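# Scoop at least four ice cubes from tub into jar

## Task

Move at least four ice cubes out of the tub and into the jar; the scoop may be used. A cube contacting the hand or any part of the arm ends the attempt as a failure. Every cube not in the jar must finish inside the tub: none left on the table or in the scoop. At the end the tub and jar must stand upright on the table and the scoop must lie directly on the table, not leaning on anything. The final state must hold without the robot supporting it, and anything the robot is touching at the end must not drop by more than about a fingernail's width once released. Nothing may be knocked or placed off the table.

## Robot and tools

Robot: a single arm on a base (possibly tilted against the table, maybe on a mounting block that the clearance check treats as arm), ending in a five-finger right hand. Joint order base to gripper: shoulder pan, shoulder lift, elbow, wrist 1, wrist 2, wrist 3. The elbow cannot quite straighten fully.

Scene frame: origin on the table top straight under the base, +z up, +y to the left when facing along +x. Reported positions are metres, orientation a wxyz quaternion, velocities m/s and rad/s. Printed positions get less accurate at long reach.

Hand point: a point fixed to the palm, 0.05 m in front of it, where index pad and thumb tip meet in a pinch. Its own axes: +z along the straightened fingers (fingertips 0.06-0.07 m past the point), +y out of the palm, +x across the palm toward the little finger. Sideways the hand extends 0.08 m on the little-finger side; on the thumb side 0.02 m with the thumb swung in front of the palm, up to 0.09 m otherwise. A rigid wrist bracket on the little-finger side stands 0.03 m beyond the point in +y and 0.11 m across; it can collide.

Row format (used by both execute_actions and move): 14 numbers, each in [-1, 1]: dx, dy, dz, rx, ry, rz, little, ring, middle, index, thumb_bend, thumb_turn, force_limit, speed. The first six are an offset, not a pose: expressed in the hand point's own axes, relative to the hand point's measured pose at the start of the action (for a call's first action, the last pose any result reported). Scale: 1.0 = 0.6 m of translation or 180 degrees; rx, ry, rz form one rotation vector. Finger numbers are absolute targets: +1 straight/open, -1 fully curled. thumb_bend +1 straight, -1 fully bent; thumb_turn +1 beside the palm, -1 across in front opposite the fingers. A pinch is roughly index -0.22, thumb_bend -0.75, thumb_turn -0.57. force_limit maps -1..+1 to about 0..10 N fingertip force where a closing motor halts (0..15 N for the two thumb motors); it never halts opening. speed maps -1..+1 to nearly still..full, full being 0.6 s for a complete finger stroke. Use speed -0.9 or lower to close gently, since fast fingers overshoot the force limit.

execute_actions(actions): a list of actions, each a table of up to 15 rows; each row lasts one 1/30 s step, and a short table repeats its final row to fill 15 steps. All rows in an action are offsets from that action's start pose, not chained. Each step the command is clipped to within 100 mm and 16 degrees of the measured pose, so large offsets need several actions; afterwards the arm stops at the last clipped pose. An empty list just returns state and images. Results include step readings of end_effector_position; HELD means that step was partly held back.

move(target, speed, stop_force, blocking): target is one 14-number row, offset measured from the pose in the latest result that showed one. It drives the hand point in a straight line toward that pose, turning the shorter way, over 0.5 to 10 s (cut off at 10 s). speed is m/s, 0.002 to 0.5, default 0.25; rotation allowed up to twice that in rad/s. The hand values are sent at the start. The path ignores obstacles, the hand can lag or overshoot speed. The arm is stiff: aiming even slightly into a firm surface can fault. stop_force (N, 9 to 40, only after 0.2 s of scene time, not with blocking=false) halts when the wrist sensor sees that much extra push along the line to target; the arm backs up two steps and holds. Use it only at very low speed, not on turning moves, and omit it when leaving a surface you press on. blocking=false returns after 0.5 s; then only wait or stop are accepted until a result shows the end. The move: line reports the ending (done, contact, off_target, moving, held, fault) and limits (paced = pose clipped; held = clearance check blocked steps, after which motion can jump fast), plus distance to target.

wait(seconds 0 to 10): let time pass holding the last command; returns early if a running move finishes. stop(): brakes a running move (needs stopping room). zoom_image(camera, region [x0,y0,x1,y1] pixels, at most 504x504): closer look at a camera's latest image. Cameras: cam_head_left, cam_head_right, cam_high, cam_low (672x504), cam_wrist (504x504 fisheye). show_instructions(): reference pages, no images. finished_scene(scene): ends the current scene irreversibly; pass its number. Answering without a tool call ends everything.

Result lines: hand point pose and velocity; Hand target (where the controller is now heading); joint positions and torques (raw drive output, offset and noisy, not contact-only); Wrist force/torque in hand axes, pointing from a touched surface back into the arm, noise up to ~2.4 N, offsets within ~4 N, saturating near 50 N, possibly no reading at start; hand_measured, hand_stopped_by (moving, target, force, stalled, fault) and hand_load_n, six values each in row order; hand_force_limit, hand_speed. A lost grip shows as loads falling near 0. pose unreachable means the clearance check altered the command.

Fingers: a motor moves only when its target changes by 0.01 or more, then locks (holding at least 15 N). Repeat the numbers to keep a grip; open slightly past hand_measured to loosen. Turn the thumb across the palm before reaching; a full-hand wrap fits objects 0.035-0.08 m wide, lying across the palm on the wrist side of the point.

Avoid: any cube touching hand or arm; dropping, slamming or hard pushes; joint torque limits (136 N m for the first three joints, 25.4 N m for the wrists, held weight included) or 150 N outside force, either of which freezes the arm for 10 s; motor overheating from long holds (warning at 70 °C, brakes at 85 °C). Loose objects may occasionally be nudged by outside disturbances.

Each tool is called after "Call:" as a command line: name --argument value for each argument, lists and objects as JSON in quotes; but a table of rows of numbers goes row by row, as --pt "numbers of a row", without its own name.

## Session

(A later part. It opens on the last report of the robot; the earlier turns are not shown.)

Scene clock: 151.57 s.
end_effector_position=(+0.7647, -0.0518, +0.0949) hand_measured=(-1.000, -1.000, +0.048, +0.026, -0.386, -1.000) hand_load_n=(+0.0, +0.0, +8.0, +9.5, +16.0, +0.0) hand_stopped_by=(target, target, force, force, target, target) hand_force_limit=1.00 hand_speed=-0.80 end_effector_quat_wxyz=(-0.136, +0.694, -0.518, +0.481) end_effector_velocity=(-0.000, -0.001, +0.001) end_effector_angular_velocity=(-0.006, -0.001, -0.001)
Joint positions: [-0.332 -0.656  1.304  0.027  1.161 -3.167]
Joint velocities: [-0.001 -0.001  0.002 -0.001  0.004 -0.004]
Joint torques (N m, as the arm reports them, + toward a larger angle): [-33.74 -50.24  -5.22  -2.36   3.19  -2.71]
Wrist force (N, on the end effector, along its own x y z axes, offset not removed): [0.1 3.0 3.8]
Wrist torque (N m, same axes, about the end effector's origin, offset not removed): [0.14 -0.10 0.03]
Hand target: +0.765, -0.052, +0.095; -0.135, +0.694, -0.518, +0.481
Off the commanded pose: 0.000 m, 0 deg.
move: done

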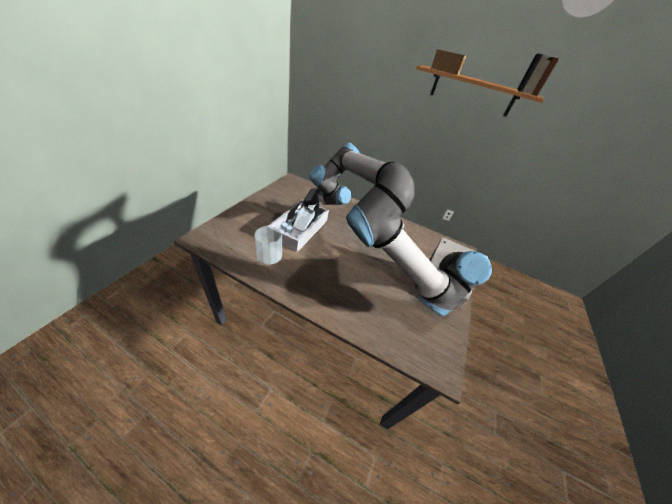

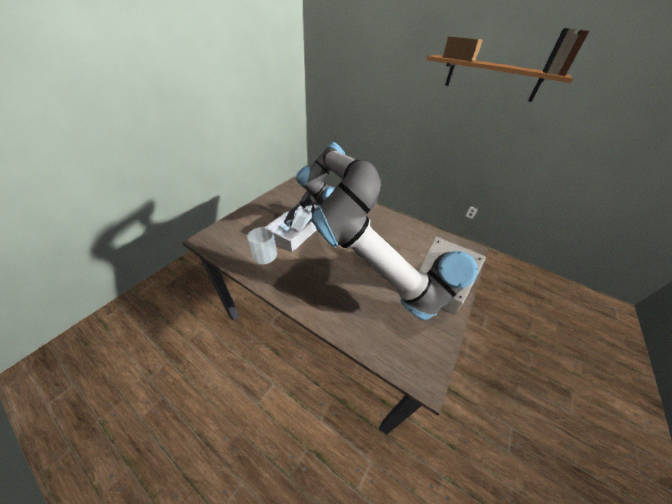

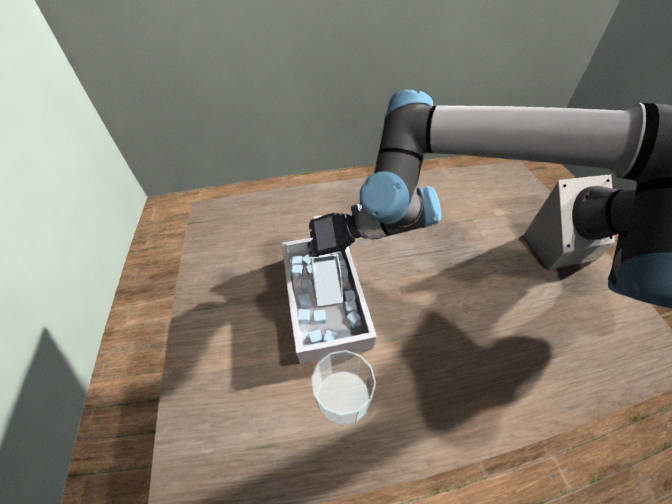

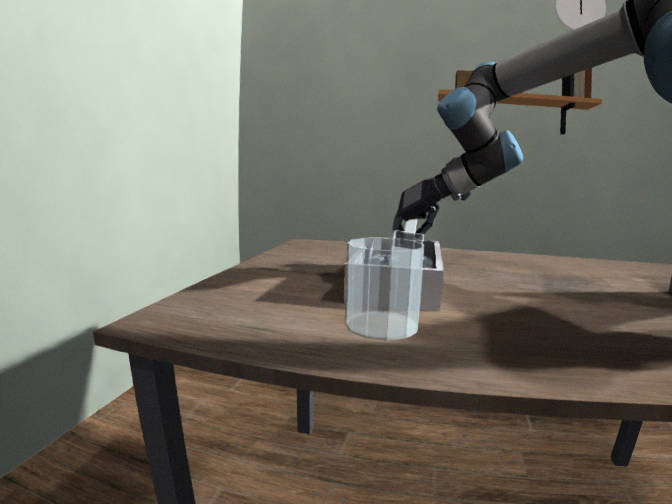

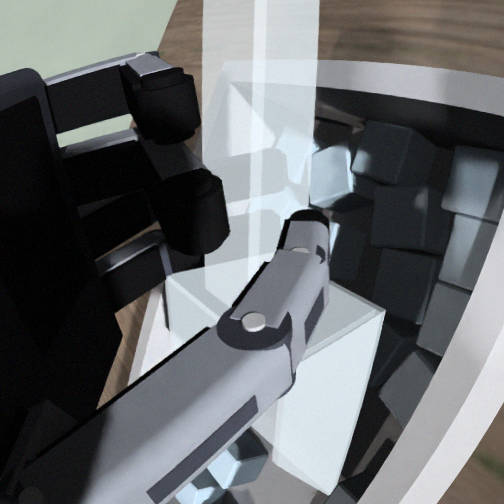

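Call:
move --target '[-0.031,-0.0177,0.0284,0,0,0,-1,-1,-0.85,-0.9,-0.4,-1,1,-0.8]' --speed 0.02

Call:
move --target '[-0.135,-0.072,-0.042,0,0,0,-1,-1,-0.85,-0.9,-0.4,-1,1,-0.8]' --speed 0.025

Call:
zoom_image --camera "cam_high" --region '[250,210,430,380]'

Scene clock: 163.23 s.
end_effector_position=(+0.7846, -0.0368, +0.0839) hand_measured=(-1.000, -1.000, +0.048, +0.026, -0.386, -1.000) hand_load_n=(+0.0, +0.0, +9.5, +8.5, +15.5, -1.5) hand_stopped_by=(target, target, force, force, target, target) hand_force_limit=1.00 hand_speed=-0.80 end_effector_quat_wxyz=(-0.136, +0.694, -0.518, +0.481) end_effector_velocity=(+0.000, +0.001, -0.002) end_effector_angular_velocity=(-0.000, +0.002, +0.001)
Joint positions: [-0.292 -0.626  1.231  0.06   1.192 -3.14 ]
Joint velocities: [ 0.003  0.001 -0.003  0.002  0.001  0.   ]
Joint torques (N m, as the arm reports them, + toward a larger angle): [-34.17 -22.52 -18.99   1.76   3.21   2.42]
Wrist force (N, on the end effector, along its own x y z axes, offset not removed): [1.4 1.6 4.6]
Wrist torque (N m, same axes, about the end effector's origin, offset not removed): [-0.14 -0.49 0.17]
Hand target: +0.785, -0.037, +0.084; -0.136, +0.694, -0.518, +0.481
Off the commanded pose: 0.000 m, 0 deg.
move: done

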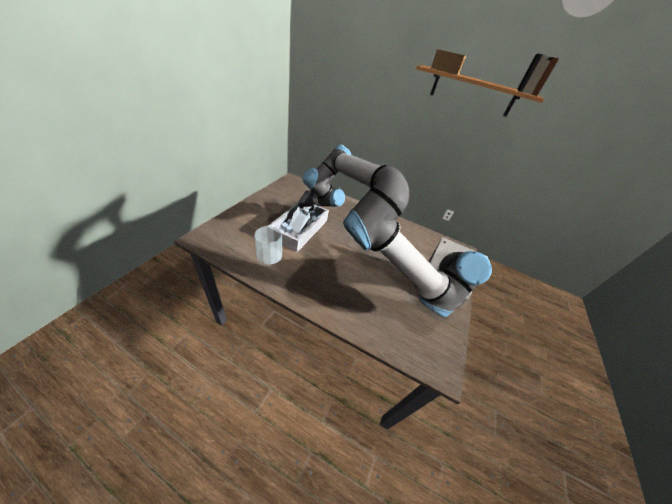

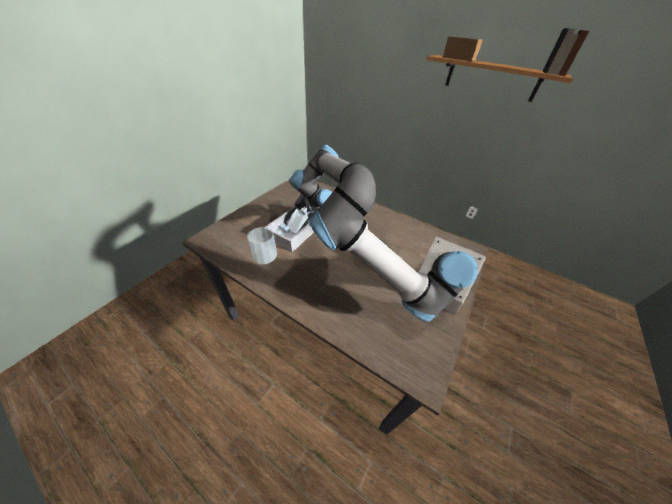

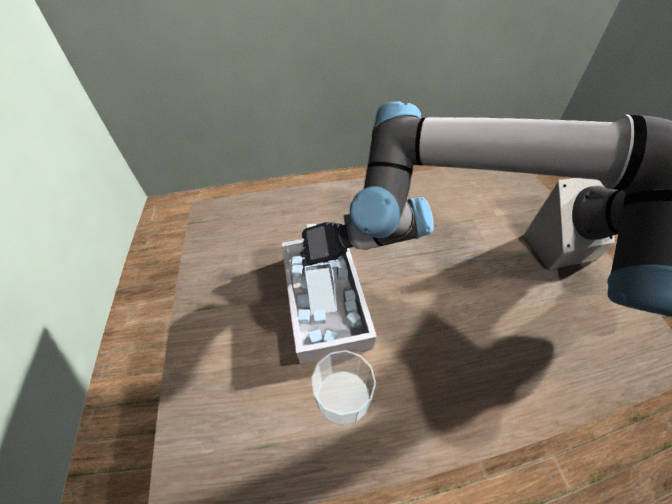

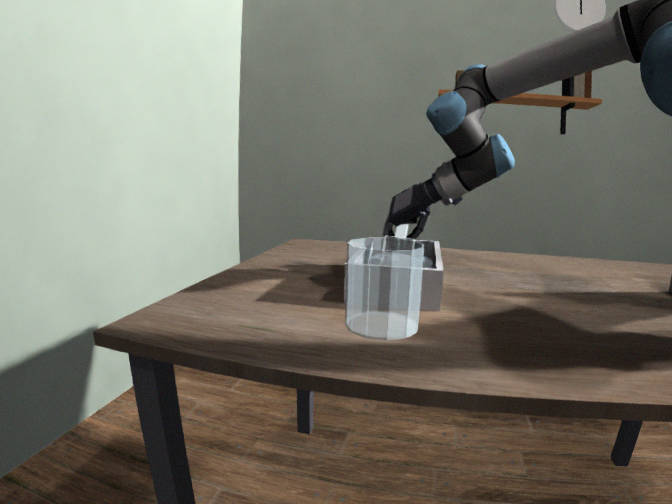

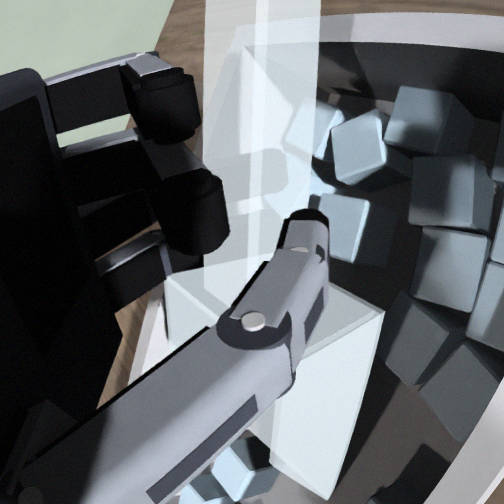

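Scene clock: 167.33 s.
end_effector_position=(+0.7897, +0.0583, +0.0836) hand_measured=(-1.000, -1.000, +0.048, +0.026, -0.386, -1.000) hand_load_n=(+0.0, +0.0, +10.5, +8.0, +14.5, -3.5) hand_stopped_by=(target, target, force, force, target, target) hand_force_limit=1.00 hand_speed=-0.80 end_effector_quat_wxyz=(-0.136, +0.694, -0.518, +0.481) end_effector_velocity=(+0.001, +0.000, +0.002) end_effector_angular_velocity=(+0.000, -0.002, +0.000)
Joint positions: [-0.183 -0.712  1.199  0.155  1.279 -3.069]
Joint velocities: [-0.001 -0.001 -0.003  0.001  0.     0.001]
Joint torques (N m, as the arm reports them, + toward a larger angle): [-29.56 -51.41 -19.19   2.26   1.93   3.03]
Wrist force (N, on the end effector, along its own x y z axes, offset not removed): [7.7 1.9 1.0]
Wrist torque (N m, same axes, about the end effector's origin, offset not removed): [0.07 -0.36 0.21]
Hand target: +0.790, +0.058, +0.084; -0.136, +0.694, -0.518, +0.481
Off the commanded pose: 0.000 m, 0 deg.
move: done

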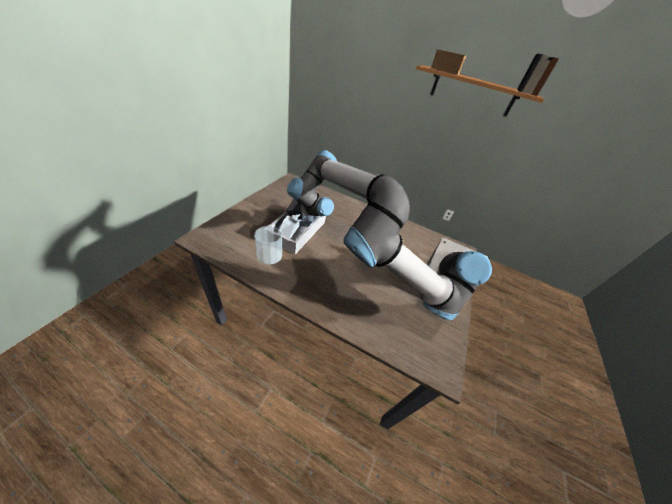

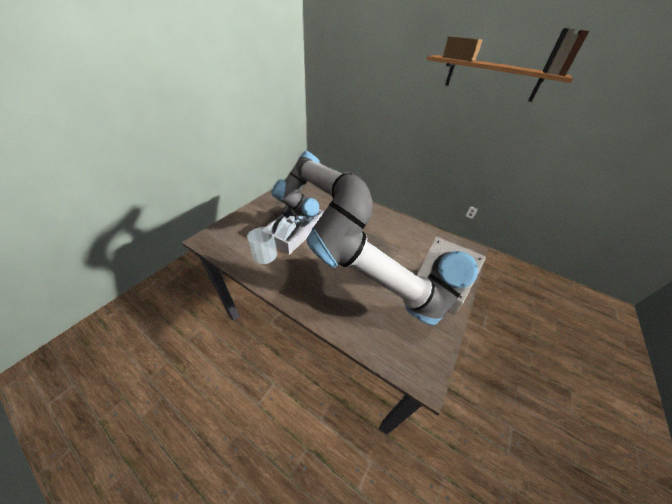

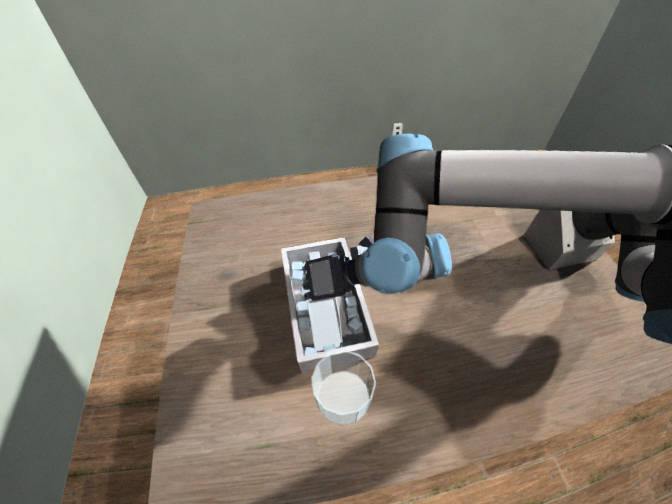

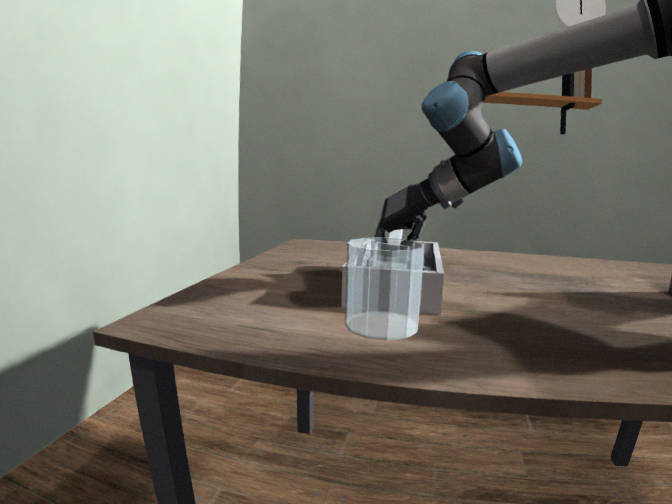

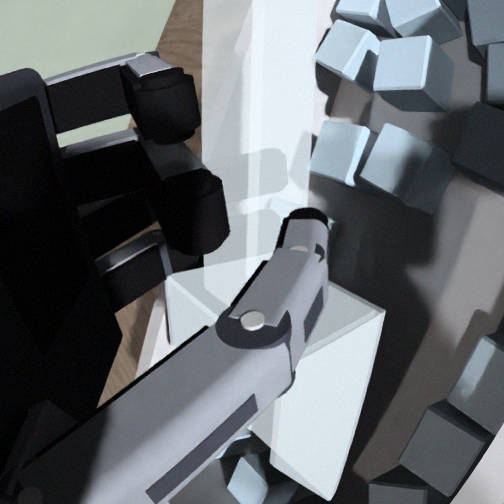

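Region (250, 210, 430, 380) of cam_high's 672x504 image, scaled by 2.800, with more detail than that image has.

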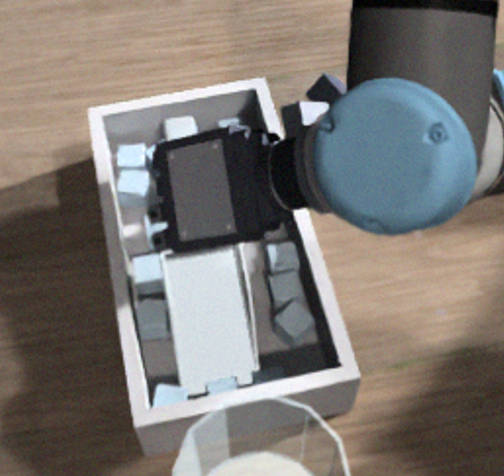

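Call:
move --target '[0.0115,0.0185,-0.003,-0.016,0,0,-1,-1,-0.85,-0.9,-0.4,-1,1,-0.8]' --speed 0.02

Call:
move --target '[-0.041,-0.0195,-0.0158,0,0,0,-1,-1,-0.85,-0.9,-0.4,-1,1,-0.8]' --speed 0.02

Call:
zoom_image --camera "cam_high" --region '[250,210,430,380]'

Scene clock: 175.87 s.
end_effector_position=(+0.7817, +0.0483, +0.0805) hand_measured=(-1.000, -1.000, +0.048, +0.026, -0.386, -1.000) hand_load_n=(+0.0, +0.0, +9.0, +8.5, +15.0, +0.5) hand_stopped_by=(target, target, force, force, target, target) hand_force_limit=1.00 hand_speed=-0.80 end_effector_quat_wxyz=(-0.118, +0.697, -0.530, +0.468) end_effector_velocity=(+0.001, -0.002, +0.002) end_effector_angular_velocity=(-0.001, -0.000, -0.004)
Joint positions: [-0.193 -0.693  1.175  0.213  1.268 -3.091]
Joint velocities: [-0.004  0.002 -0.005  0.005  0.    -0.002]
Joint torques (N m, as the arm reports them, + toward a larger angle): [-50.81 -21.71 -18.27   2.25  -1.62  -2.74]
Wrist force (N, on the end effector, along its own x y z axes, offset not removed): [1.9 2.7 1.0]
Wrist torque (N m, same axes, about the end effector's origin, offset not removed): [0.28 -0.40 0.30]
Hand target: +0.782, +0.048, +0.080; -0.118, +0.697, -0.530, +0.468
Off the commanded pose: 0.000 m, 0 deg.
move: done

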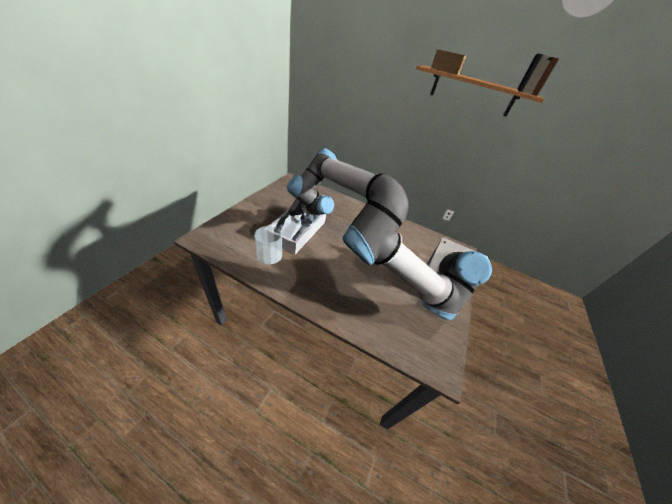

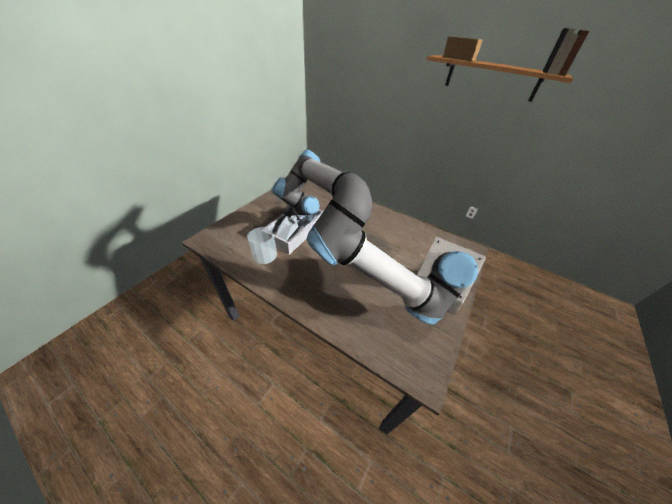

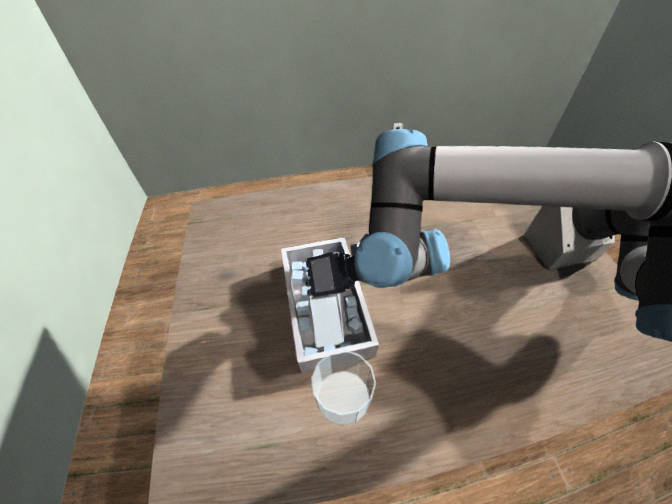

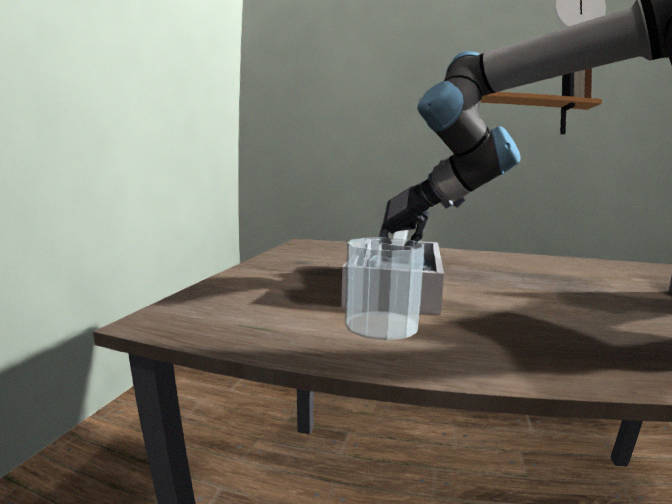

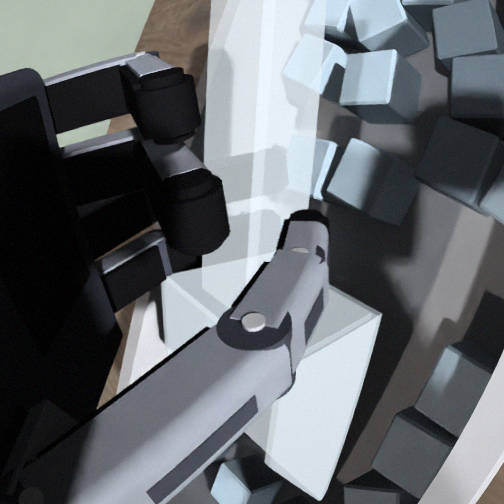

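Scene clock: 177.57 s.
end_effector_position=(+0.7817, +0.0771, +0.0804) hand_measured=(-1.000, -1.000, +0.048, +0.026, -0.386, -1.000) hand_load_n=(+0.0, +0.0, +9.5, +8.0, +15.0, -0.5) hand_stopped_by=(target, target, force, force, target, target) hand_force_limit=1.00 hand_speed=-0.80 end_effector_quat_wxyz=(-0.118, +0.697, -0.530, +0.468) end_effector_velocity=(-0.000, +0.001, -0.000) end_effector_angular_velocity=(+0.000, +0.001, -0.001)
Joint positions: [-0.16  -0.716  1.161  0.244  1.293 -3.069]
Joint velocities: [ 0.001 -0.001 -0.     0.002  0.001  0.001]
Joint torques (N m, as the arm reports them, + toward a larger angle): [-34.12 -49.52 -19.84   2.59   3.28   2.57]
Wrist force (N, on the end effector, along its own x y z axes, offset not removed): [0.3 -2.1 0.1]
Wrist torque (N m, same axes, about the end effector's origin, offset not removed): [-0.40 0.02 -0.03]
Hand target: +0.782, +0.077, +0.080; -0.118, +0.697, -0.530, +0.468
Off the commanded pose: 0.000 m, 0 deg.
move: done

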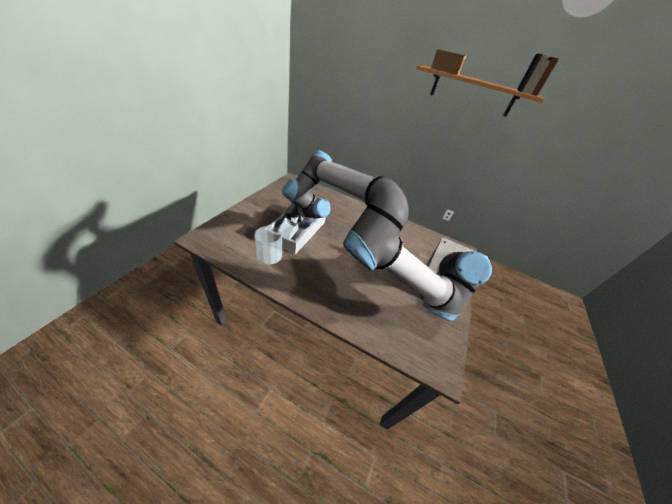

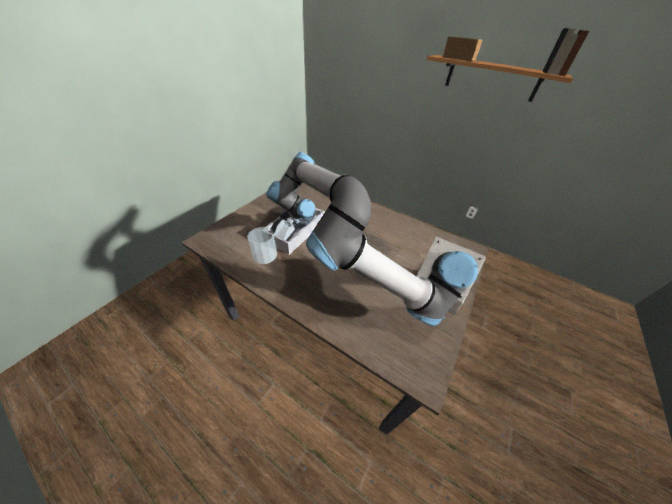

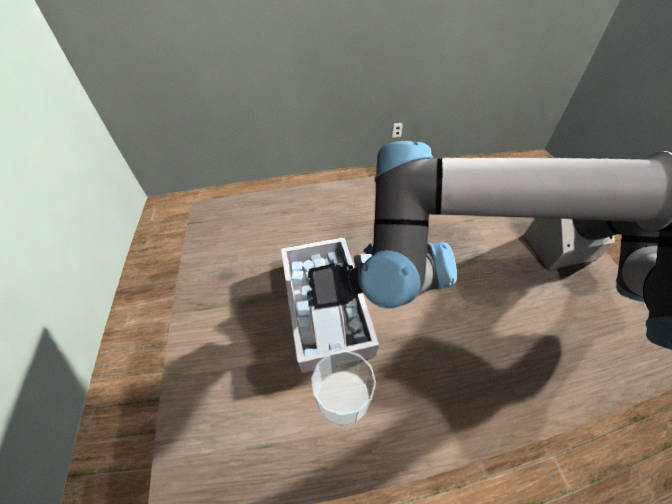

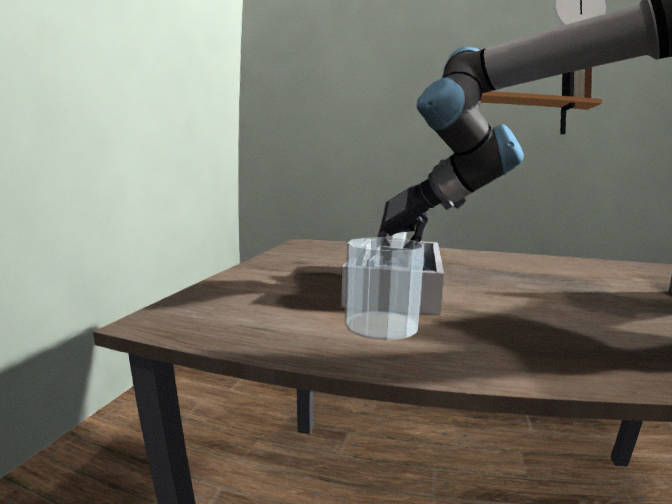

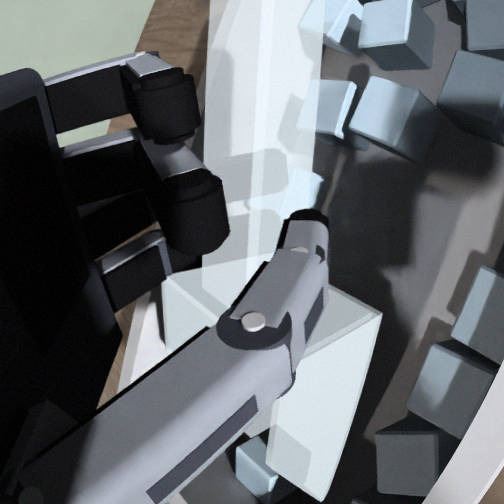

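Region (250, 210, 430, 380) of cam_high's 672x504 image, scaled by 2.800, with more detail than that image has.

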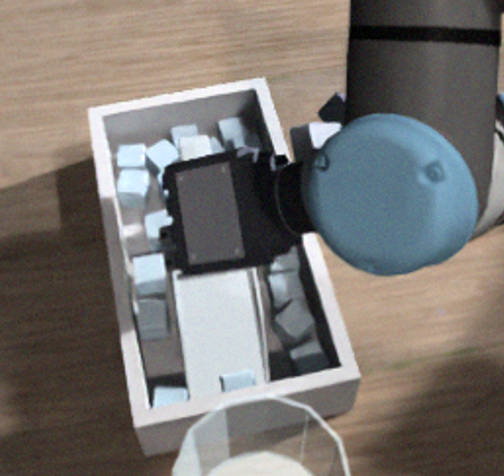

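Call:
move --target '[0.17,0.082,0.066,0,0,0,-1,-1,-0.85,-0.9,-0.4,-1,1,-0.8]' --speed 0.03

Call:
move --target '[0,0.031,-0.039,0,0,0,-1,-1,-0.85,-0.9,-0.4,-1,1,-0.8]' --speed 0.02

Call:
zoom_image --camera "cam_high" --region '[250,210,430,380]'

Scene clock: 192.07 s.
end_effector_position=(+0.7816, -0.0429, +0.0803) hand_measured=(-1.000, -1.000, +0.048, +0.026, -0.386, -1.000) hand_load_n=(+0.0, +0.0, +9.0, +8.0, +15.0, +0.0) hand_stopped_by=(target, target, force, force, target, target) hand_force_limit=1.00 hand_speed=-0.80 end_effector_quat_wxyz=(-0.118, +0.697, -0.530, +0.468) end_effector_velocity=(-0.000, -0.002, +0.001) end_effector_angular_velocity=(-0.000, -0.001, -0.000)
Joint positions: [-0.294 -0.598  1.181  0.136  1.191 -3.161]
Joint velocities: [-0.003  0.001  0.    -0.001 -0.001 -0.001]
Joint torques (N m, as the arm reports them, + toward a larger angle): [-50.5  -23.12 -19.08  -2.01  -1.47  -2.91]
Wrist force (N, on the end effector, along its own x y z axes, offset not removed): [1.2 2.5 1.0]
Wrist torque (N m, same axes, about the end effector's origin, offset not removed): [0.26 -0.32 0.16]
Hand target: +0.782, -0.043, +0.080; -0.118, +0.697, -0.530, +0.468
Off the commanded pose: 0.000 m, 0 deg.
move: done

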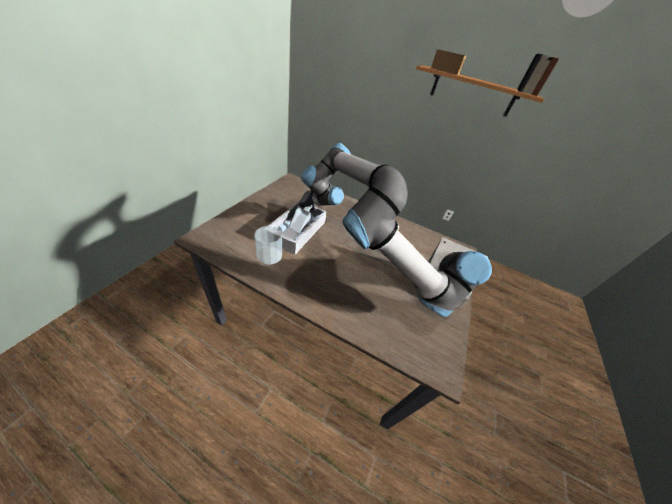

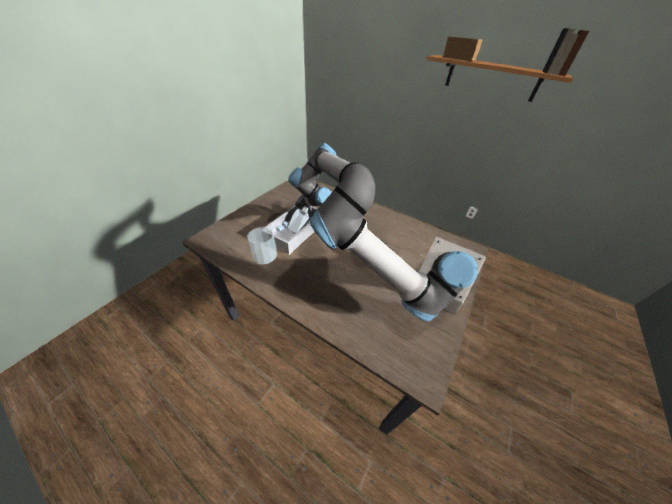

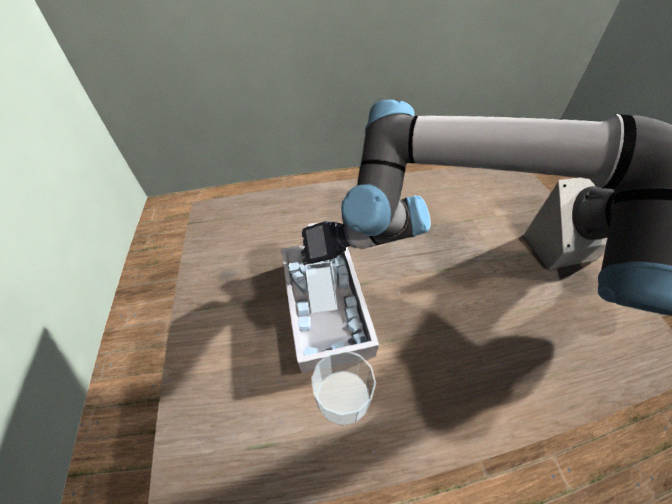

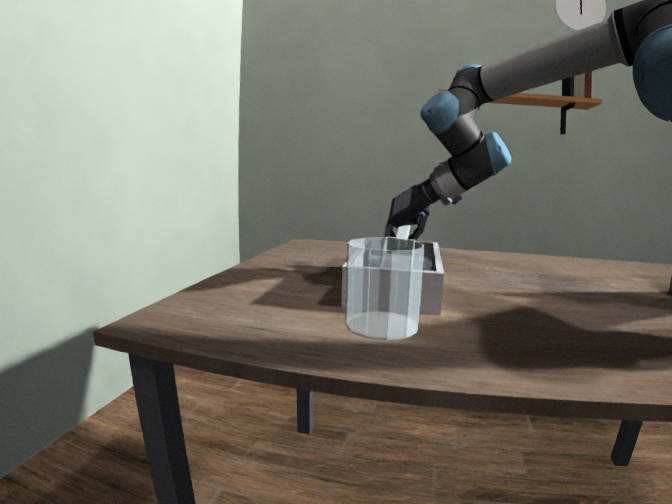

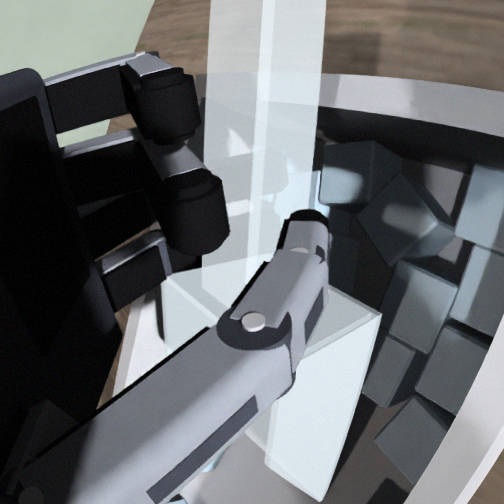

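Scene clock: 193.83 s.
end_effector_position=(+0.7518, -0.0428, +0.0805) hand_measured=(-1.000, -1.000, +0.048, +0.026, -0.386, -1.000) hand_load_n=(+0.0, +0.0, +7.5, +11.0, +14.5, +4.0) hand_stopped_by=(target, target, force, force, target, target) hand_force_limit=1.00 hand_speed=-0.80 end_effector_quat_wxyz=(-0.118, +0.697, -0.530, +0.468) end_effector_velocity=(-0.000, +0.001, +0.001) end_effector_angular_velocity=(-0.000, -0.002, +0.002)
Joint positions: [-0.31  -0.659  1.307  0.075  1.179 -3.172]
Joint velocities: [-0.001 -0.004  0.005 -0.003 -0.001  0.   ]
Joint torques (N m, as the arm reports them, + toward a larger angle): [-49.73 -47.48  -3.25  -0.98  -1.95  -3.09]
Wrist force (N, on the end effector, along its own x y z axes, offset not removed): [0.5 -1.3 4.9]
Wrist torque (N m, same axes, about the end effector's origin, offset not removed): [0.19 0.01 0.28]
Hand target: +0.752, -0.043, +0.081; -0.118, +0.697, -0.530, +0.468
Off the commanded pose: 0.000 m, 0 deg.
move: done

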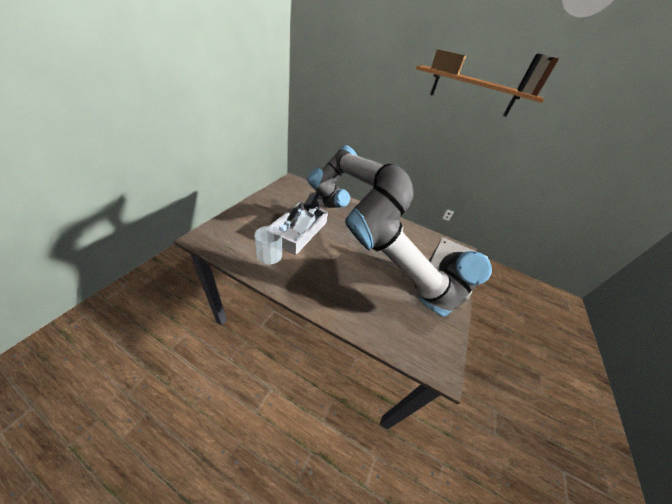

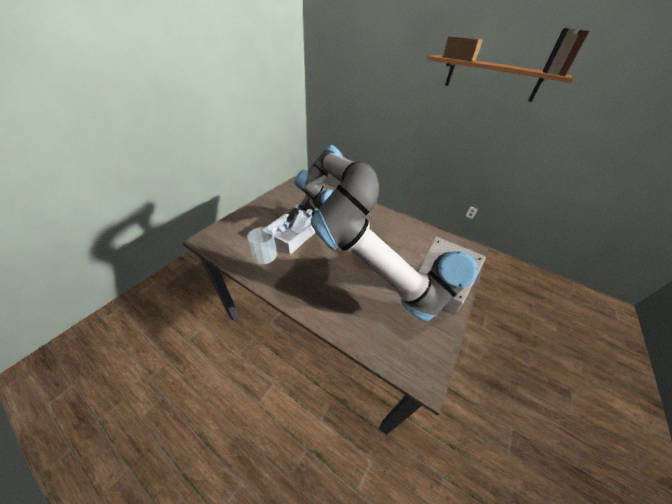

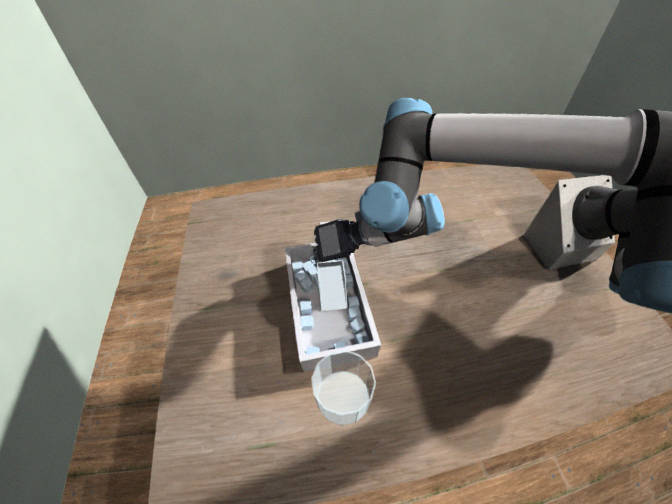

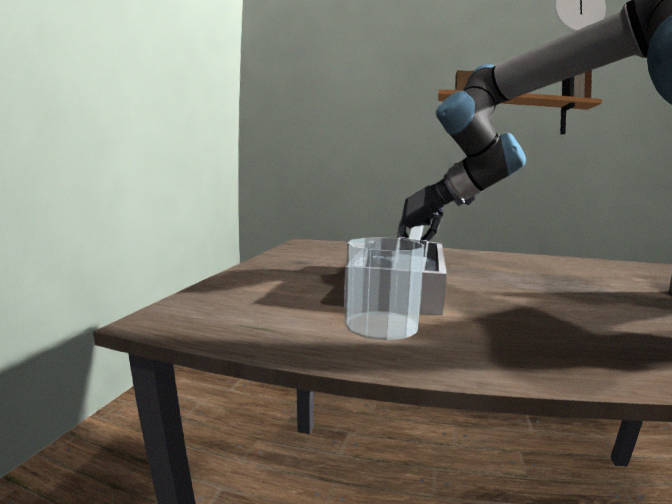

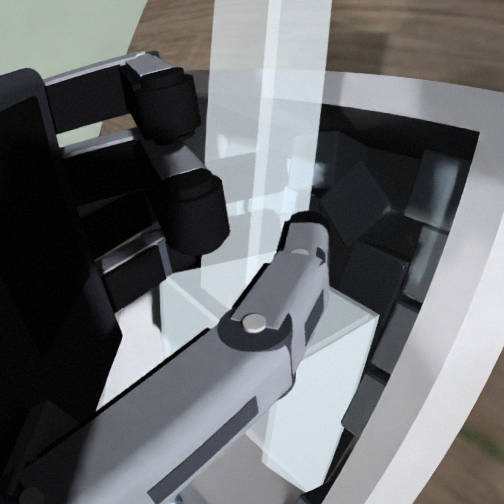

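Region (250, 210, 430, 380) of cam_high's 672x504 image, scaled by 2.800, with more detail than that image has.

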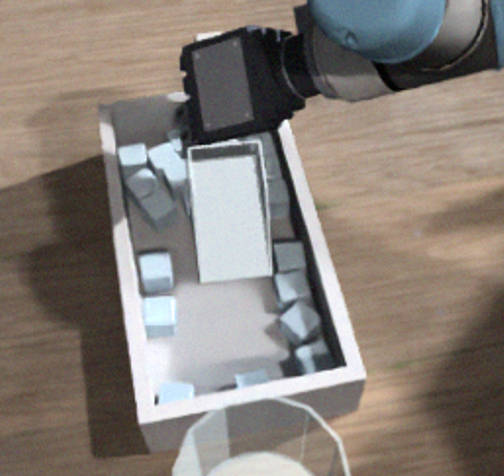

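Call:
execute_actions --actions '[]'

Scene clock: 210.57 s.
end_effector_position=(+0.7517, -0.0428, +0.0805) hand_measured=(-1.000, -1.000, +0.048, +0.026, -0.386, -1.000) hand_load_n=(+0.0, +0.0, +7.5, +11.0, +14.5, +4.0) hand_stopped_by=(target, target, force, force, target, target) hand_force_limit=1.00 hand_speed=-0.80 end_effector_quat_wxyz=(-0.118, +0.697, -0.530, +0.468) end_effector_velocity=(-0.000, +0.000, -0.000) end_effector_angular_velocity=(-0.000, +0.001, +0.001)
Joint positions: [-0.31  -0.659  1.308  0.075  1.179 -3.172]
Joint velocities: [ 0.    -0.001  0.001  0.    -0.001 -0.001]
Joint torques (N m, as the arm reports them, + toward a larger angle): [-49.11 -47.5   -3.08  -0.92  -1.92  -3.2 ]
Wrist force (N, on the end effector, along its own x y z axes, offset not removed): [1.7 -2.0 5.3]
Wrist torque (N m, same axes, about the end effector's origin, offset not removed): [0.03 -0.08 0.40]
Hand target: +0.752, -0.043, +0.081; -0.118, +0.697, -0.530, +0.468
Off the commanded pose: 0.000 m, 0 deg.

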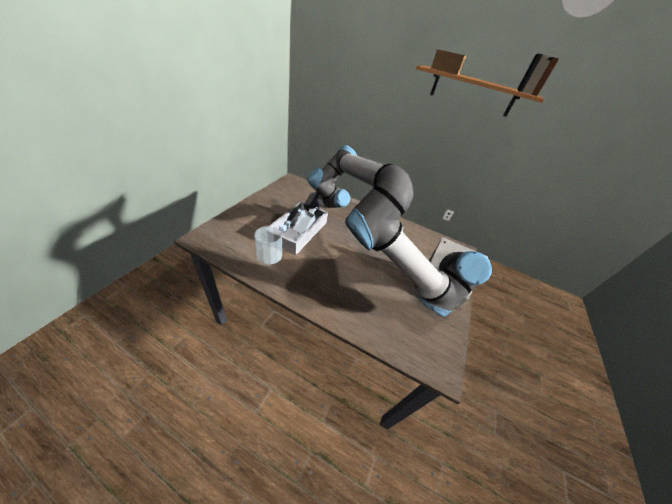

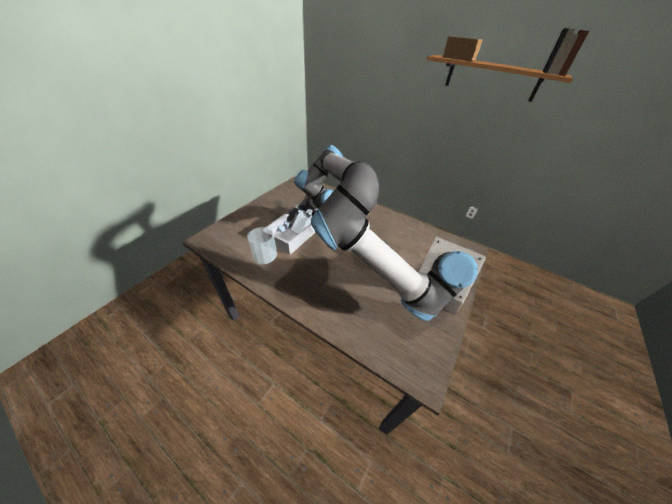

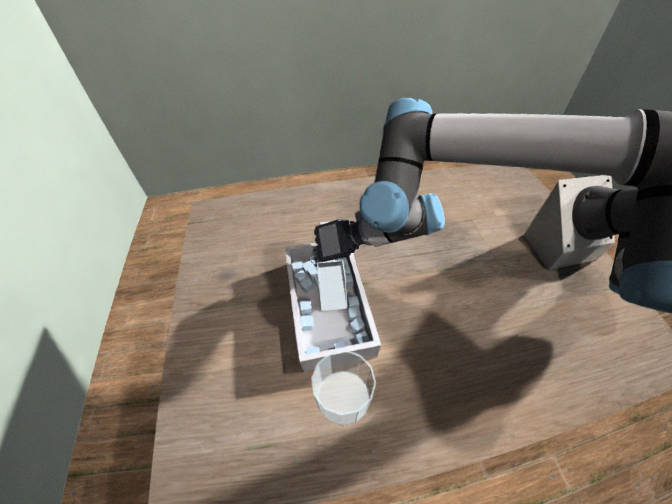

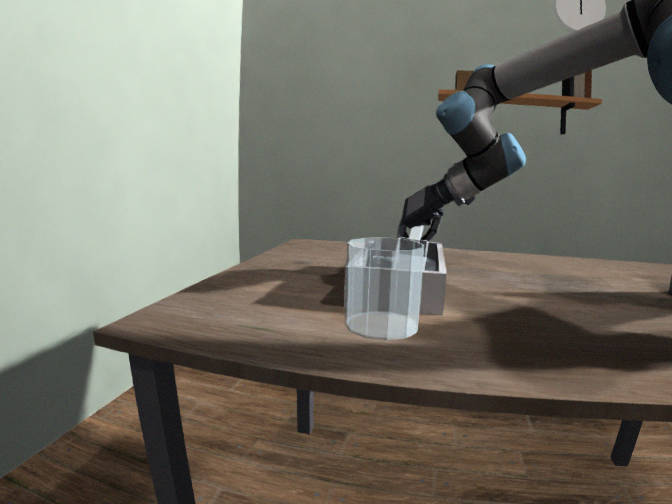

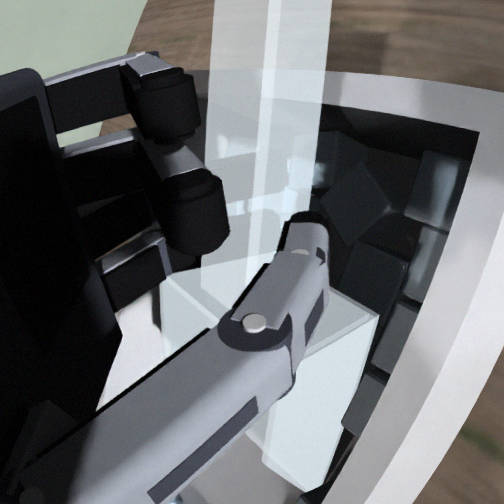

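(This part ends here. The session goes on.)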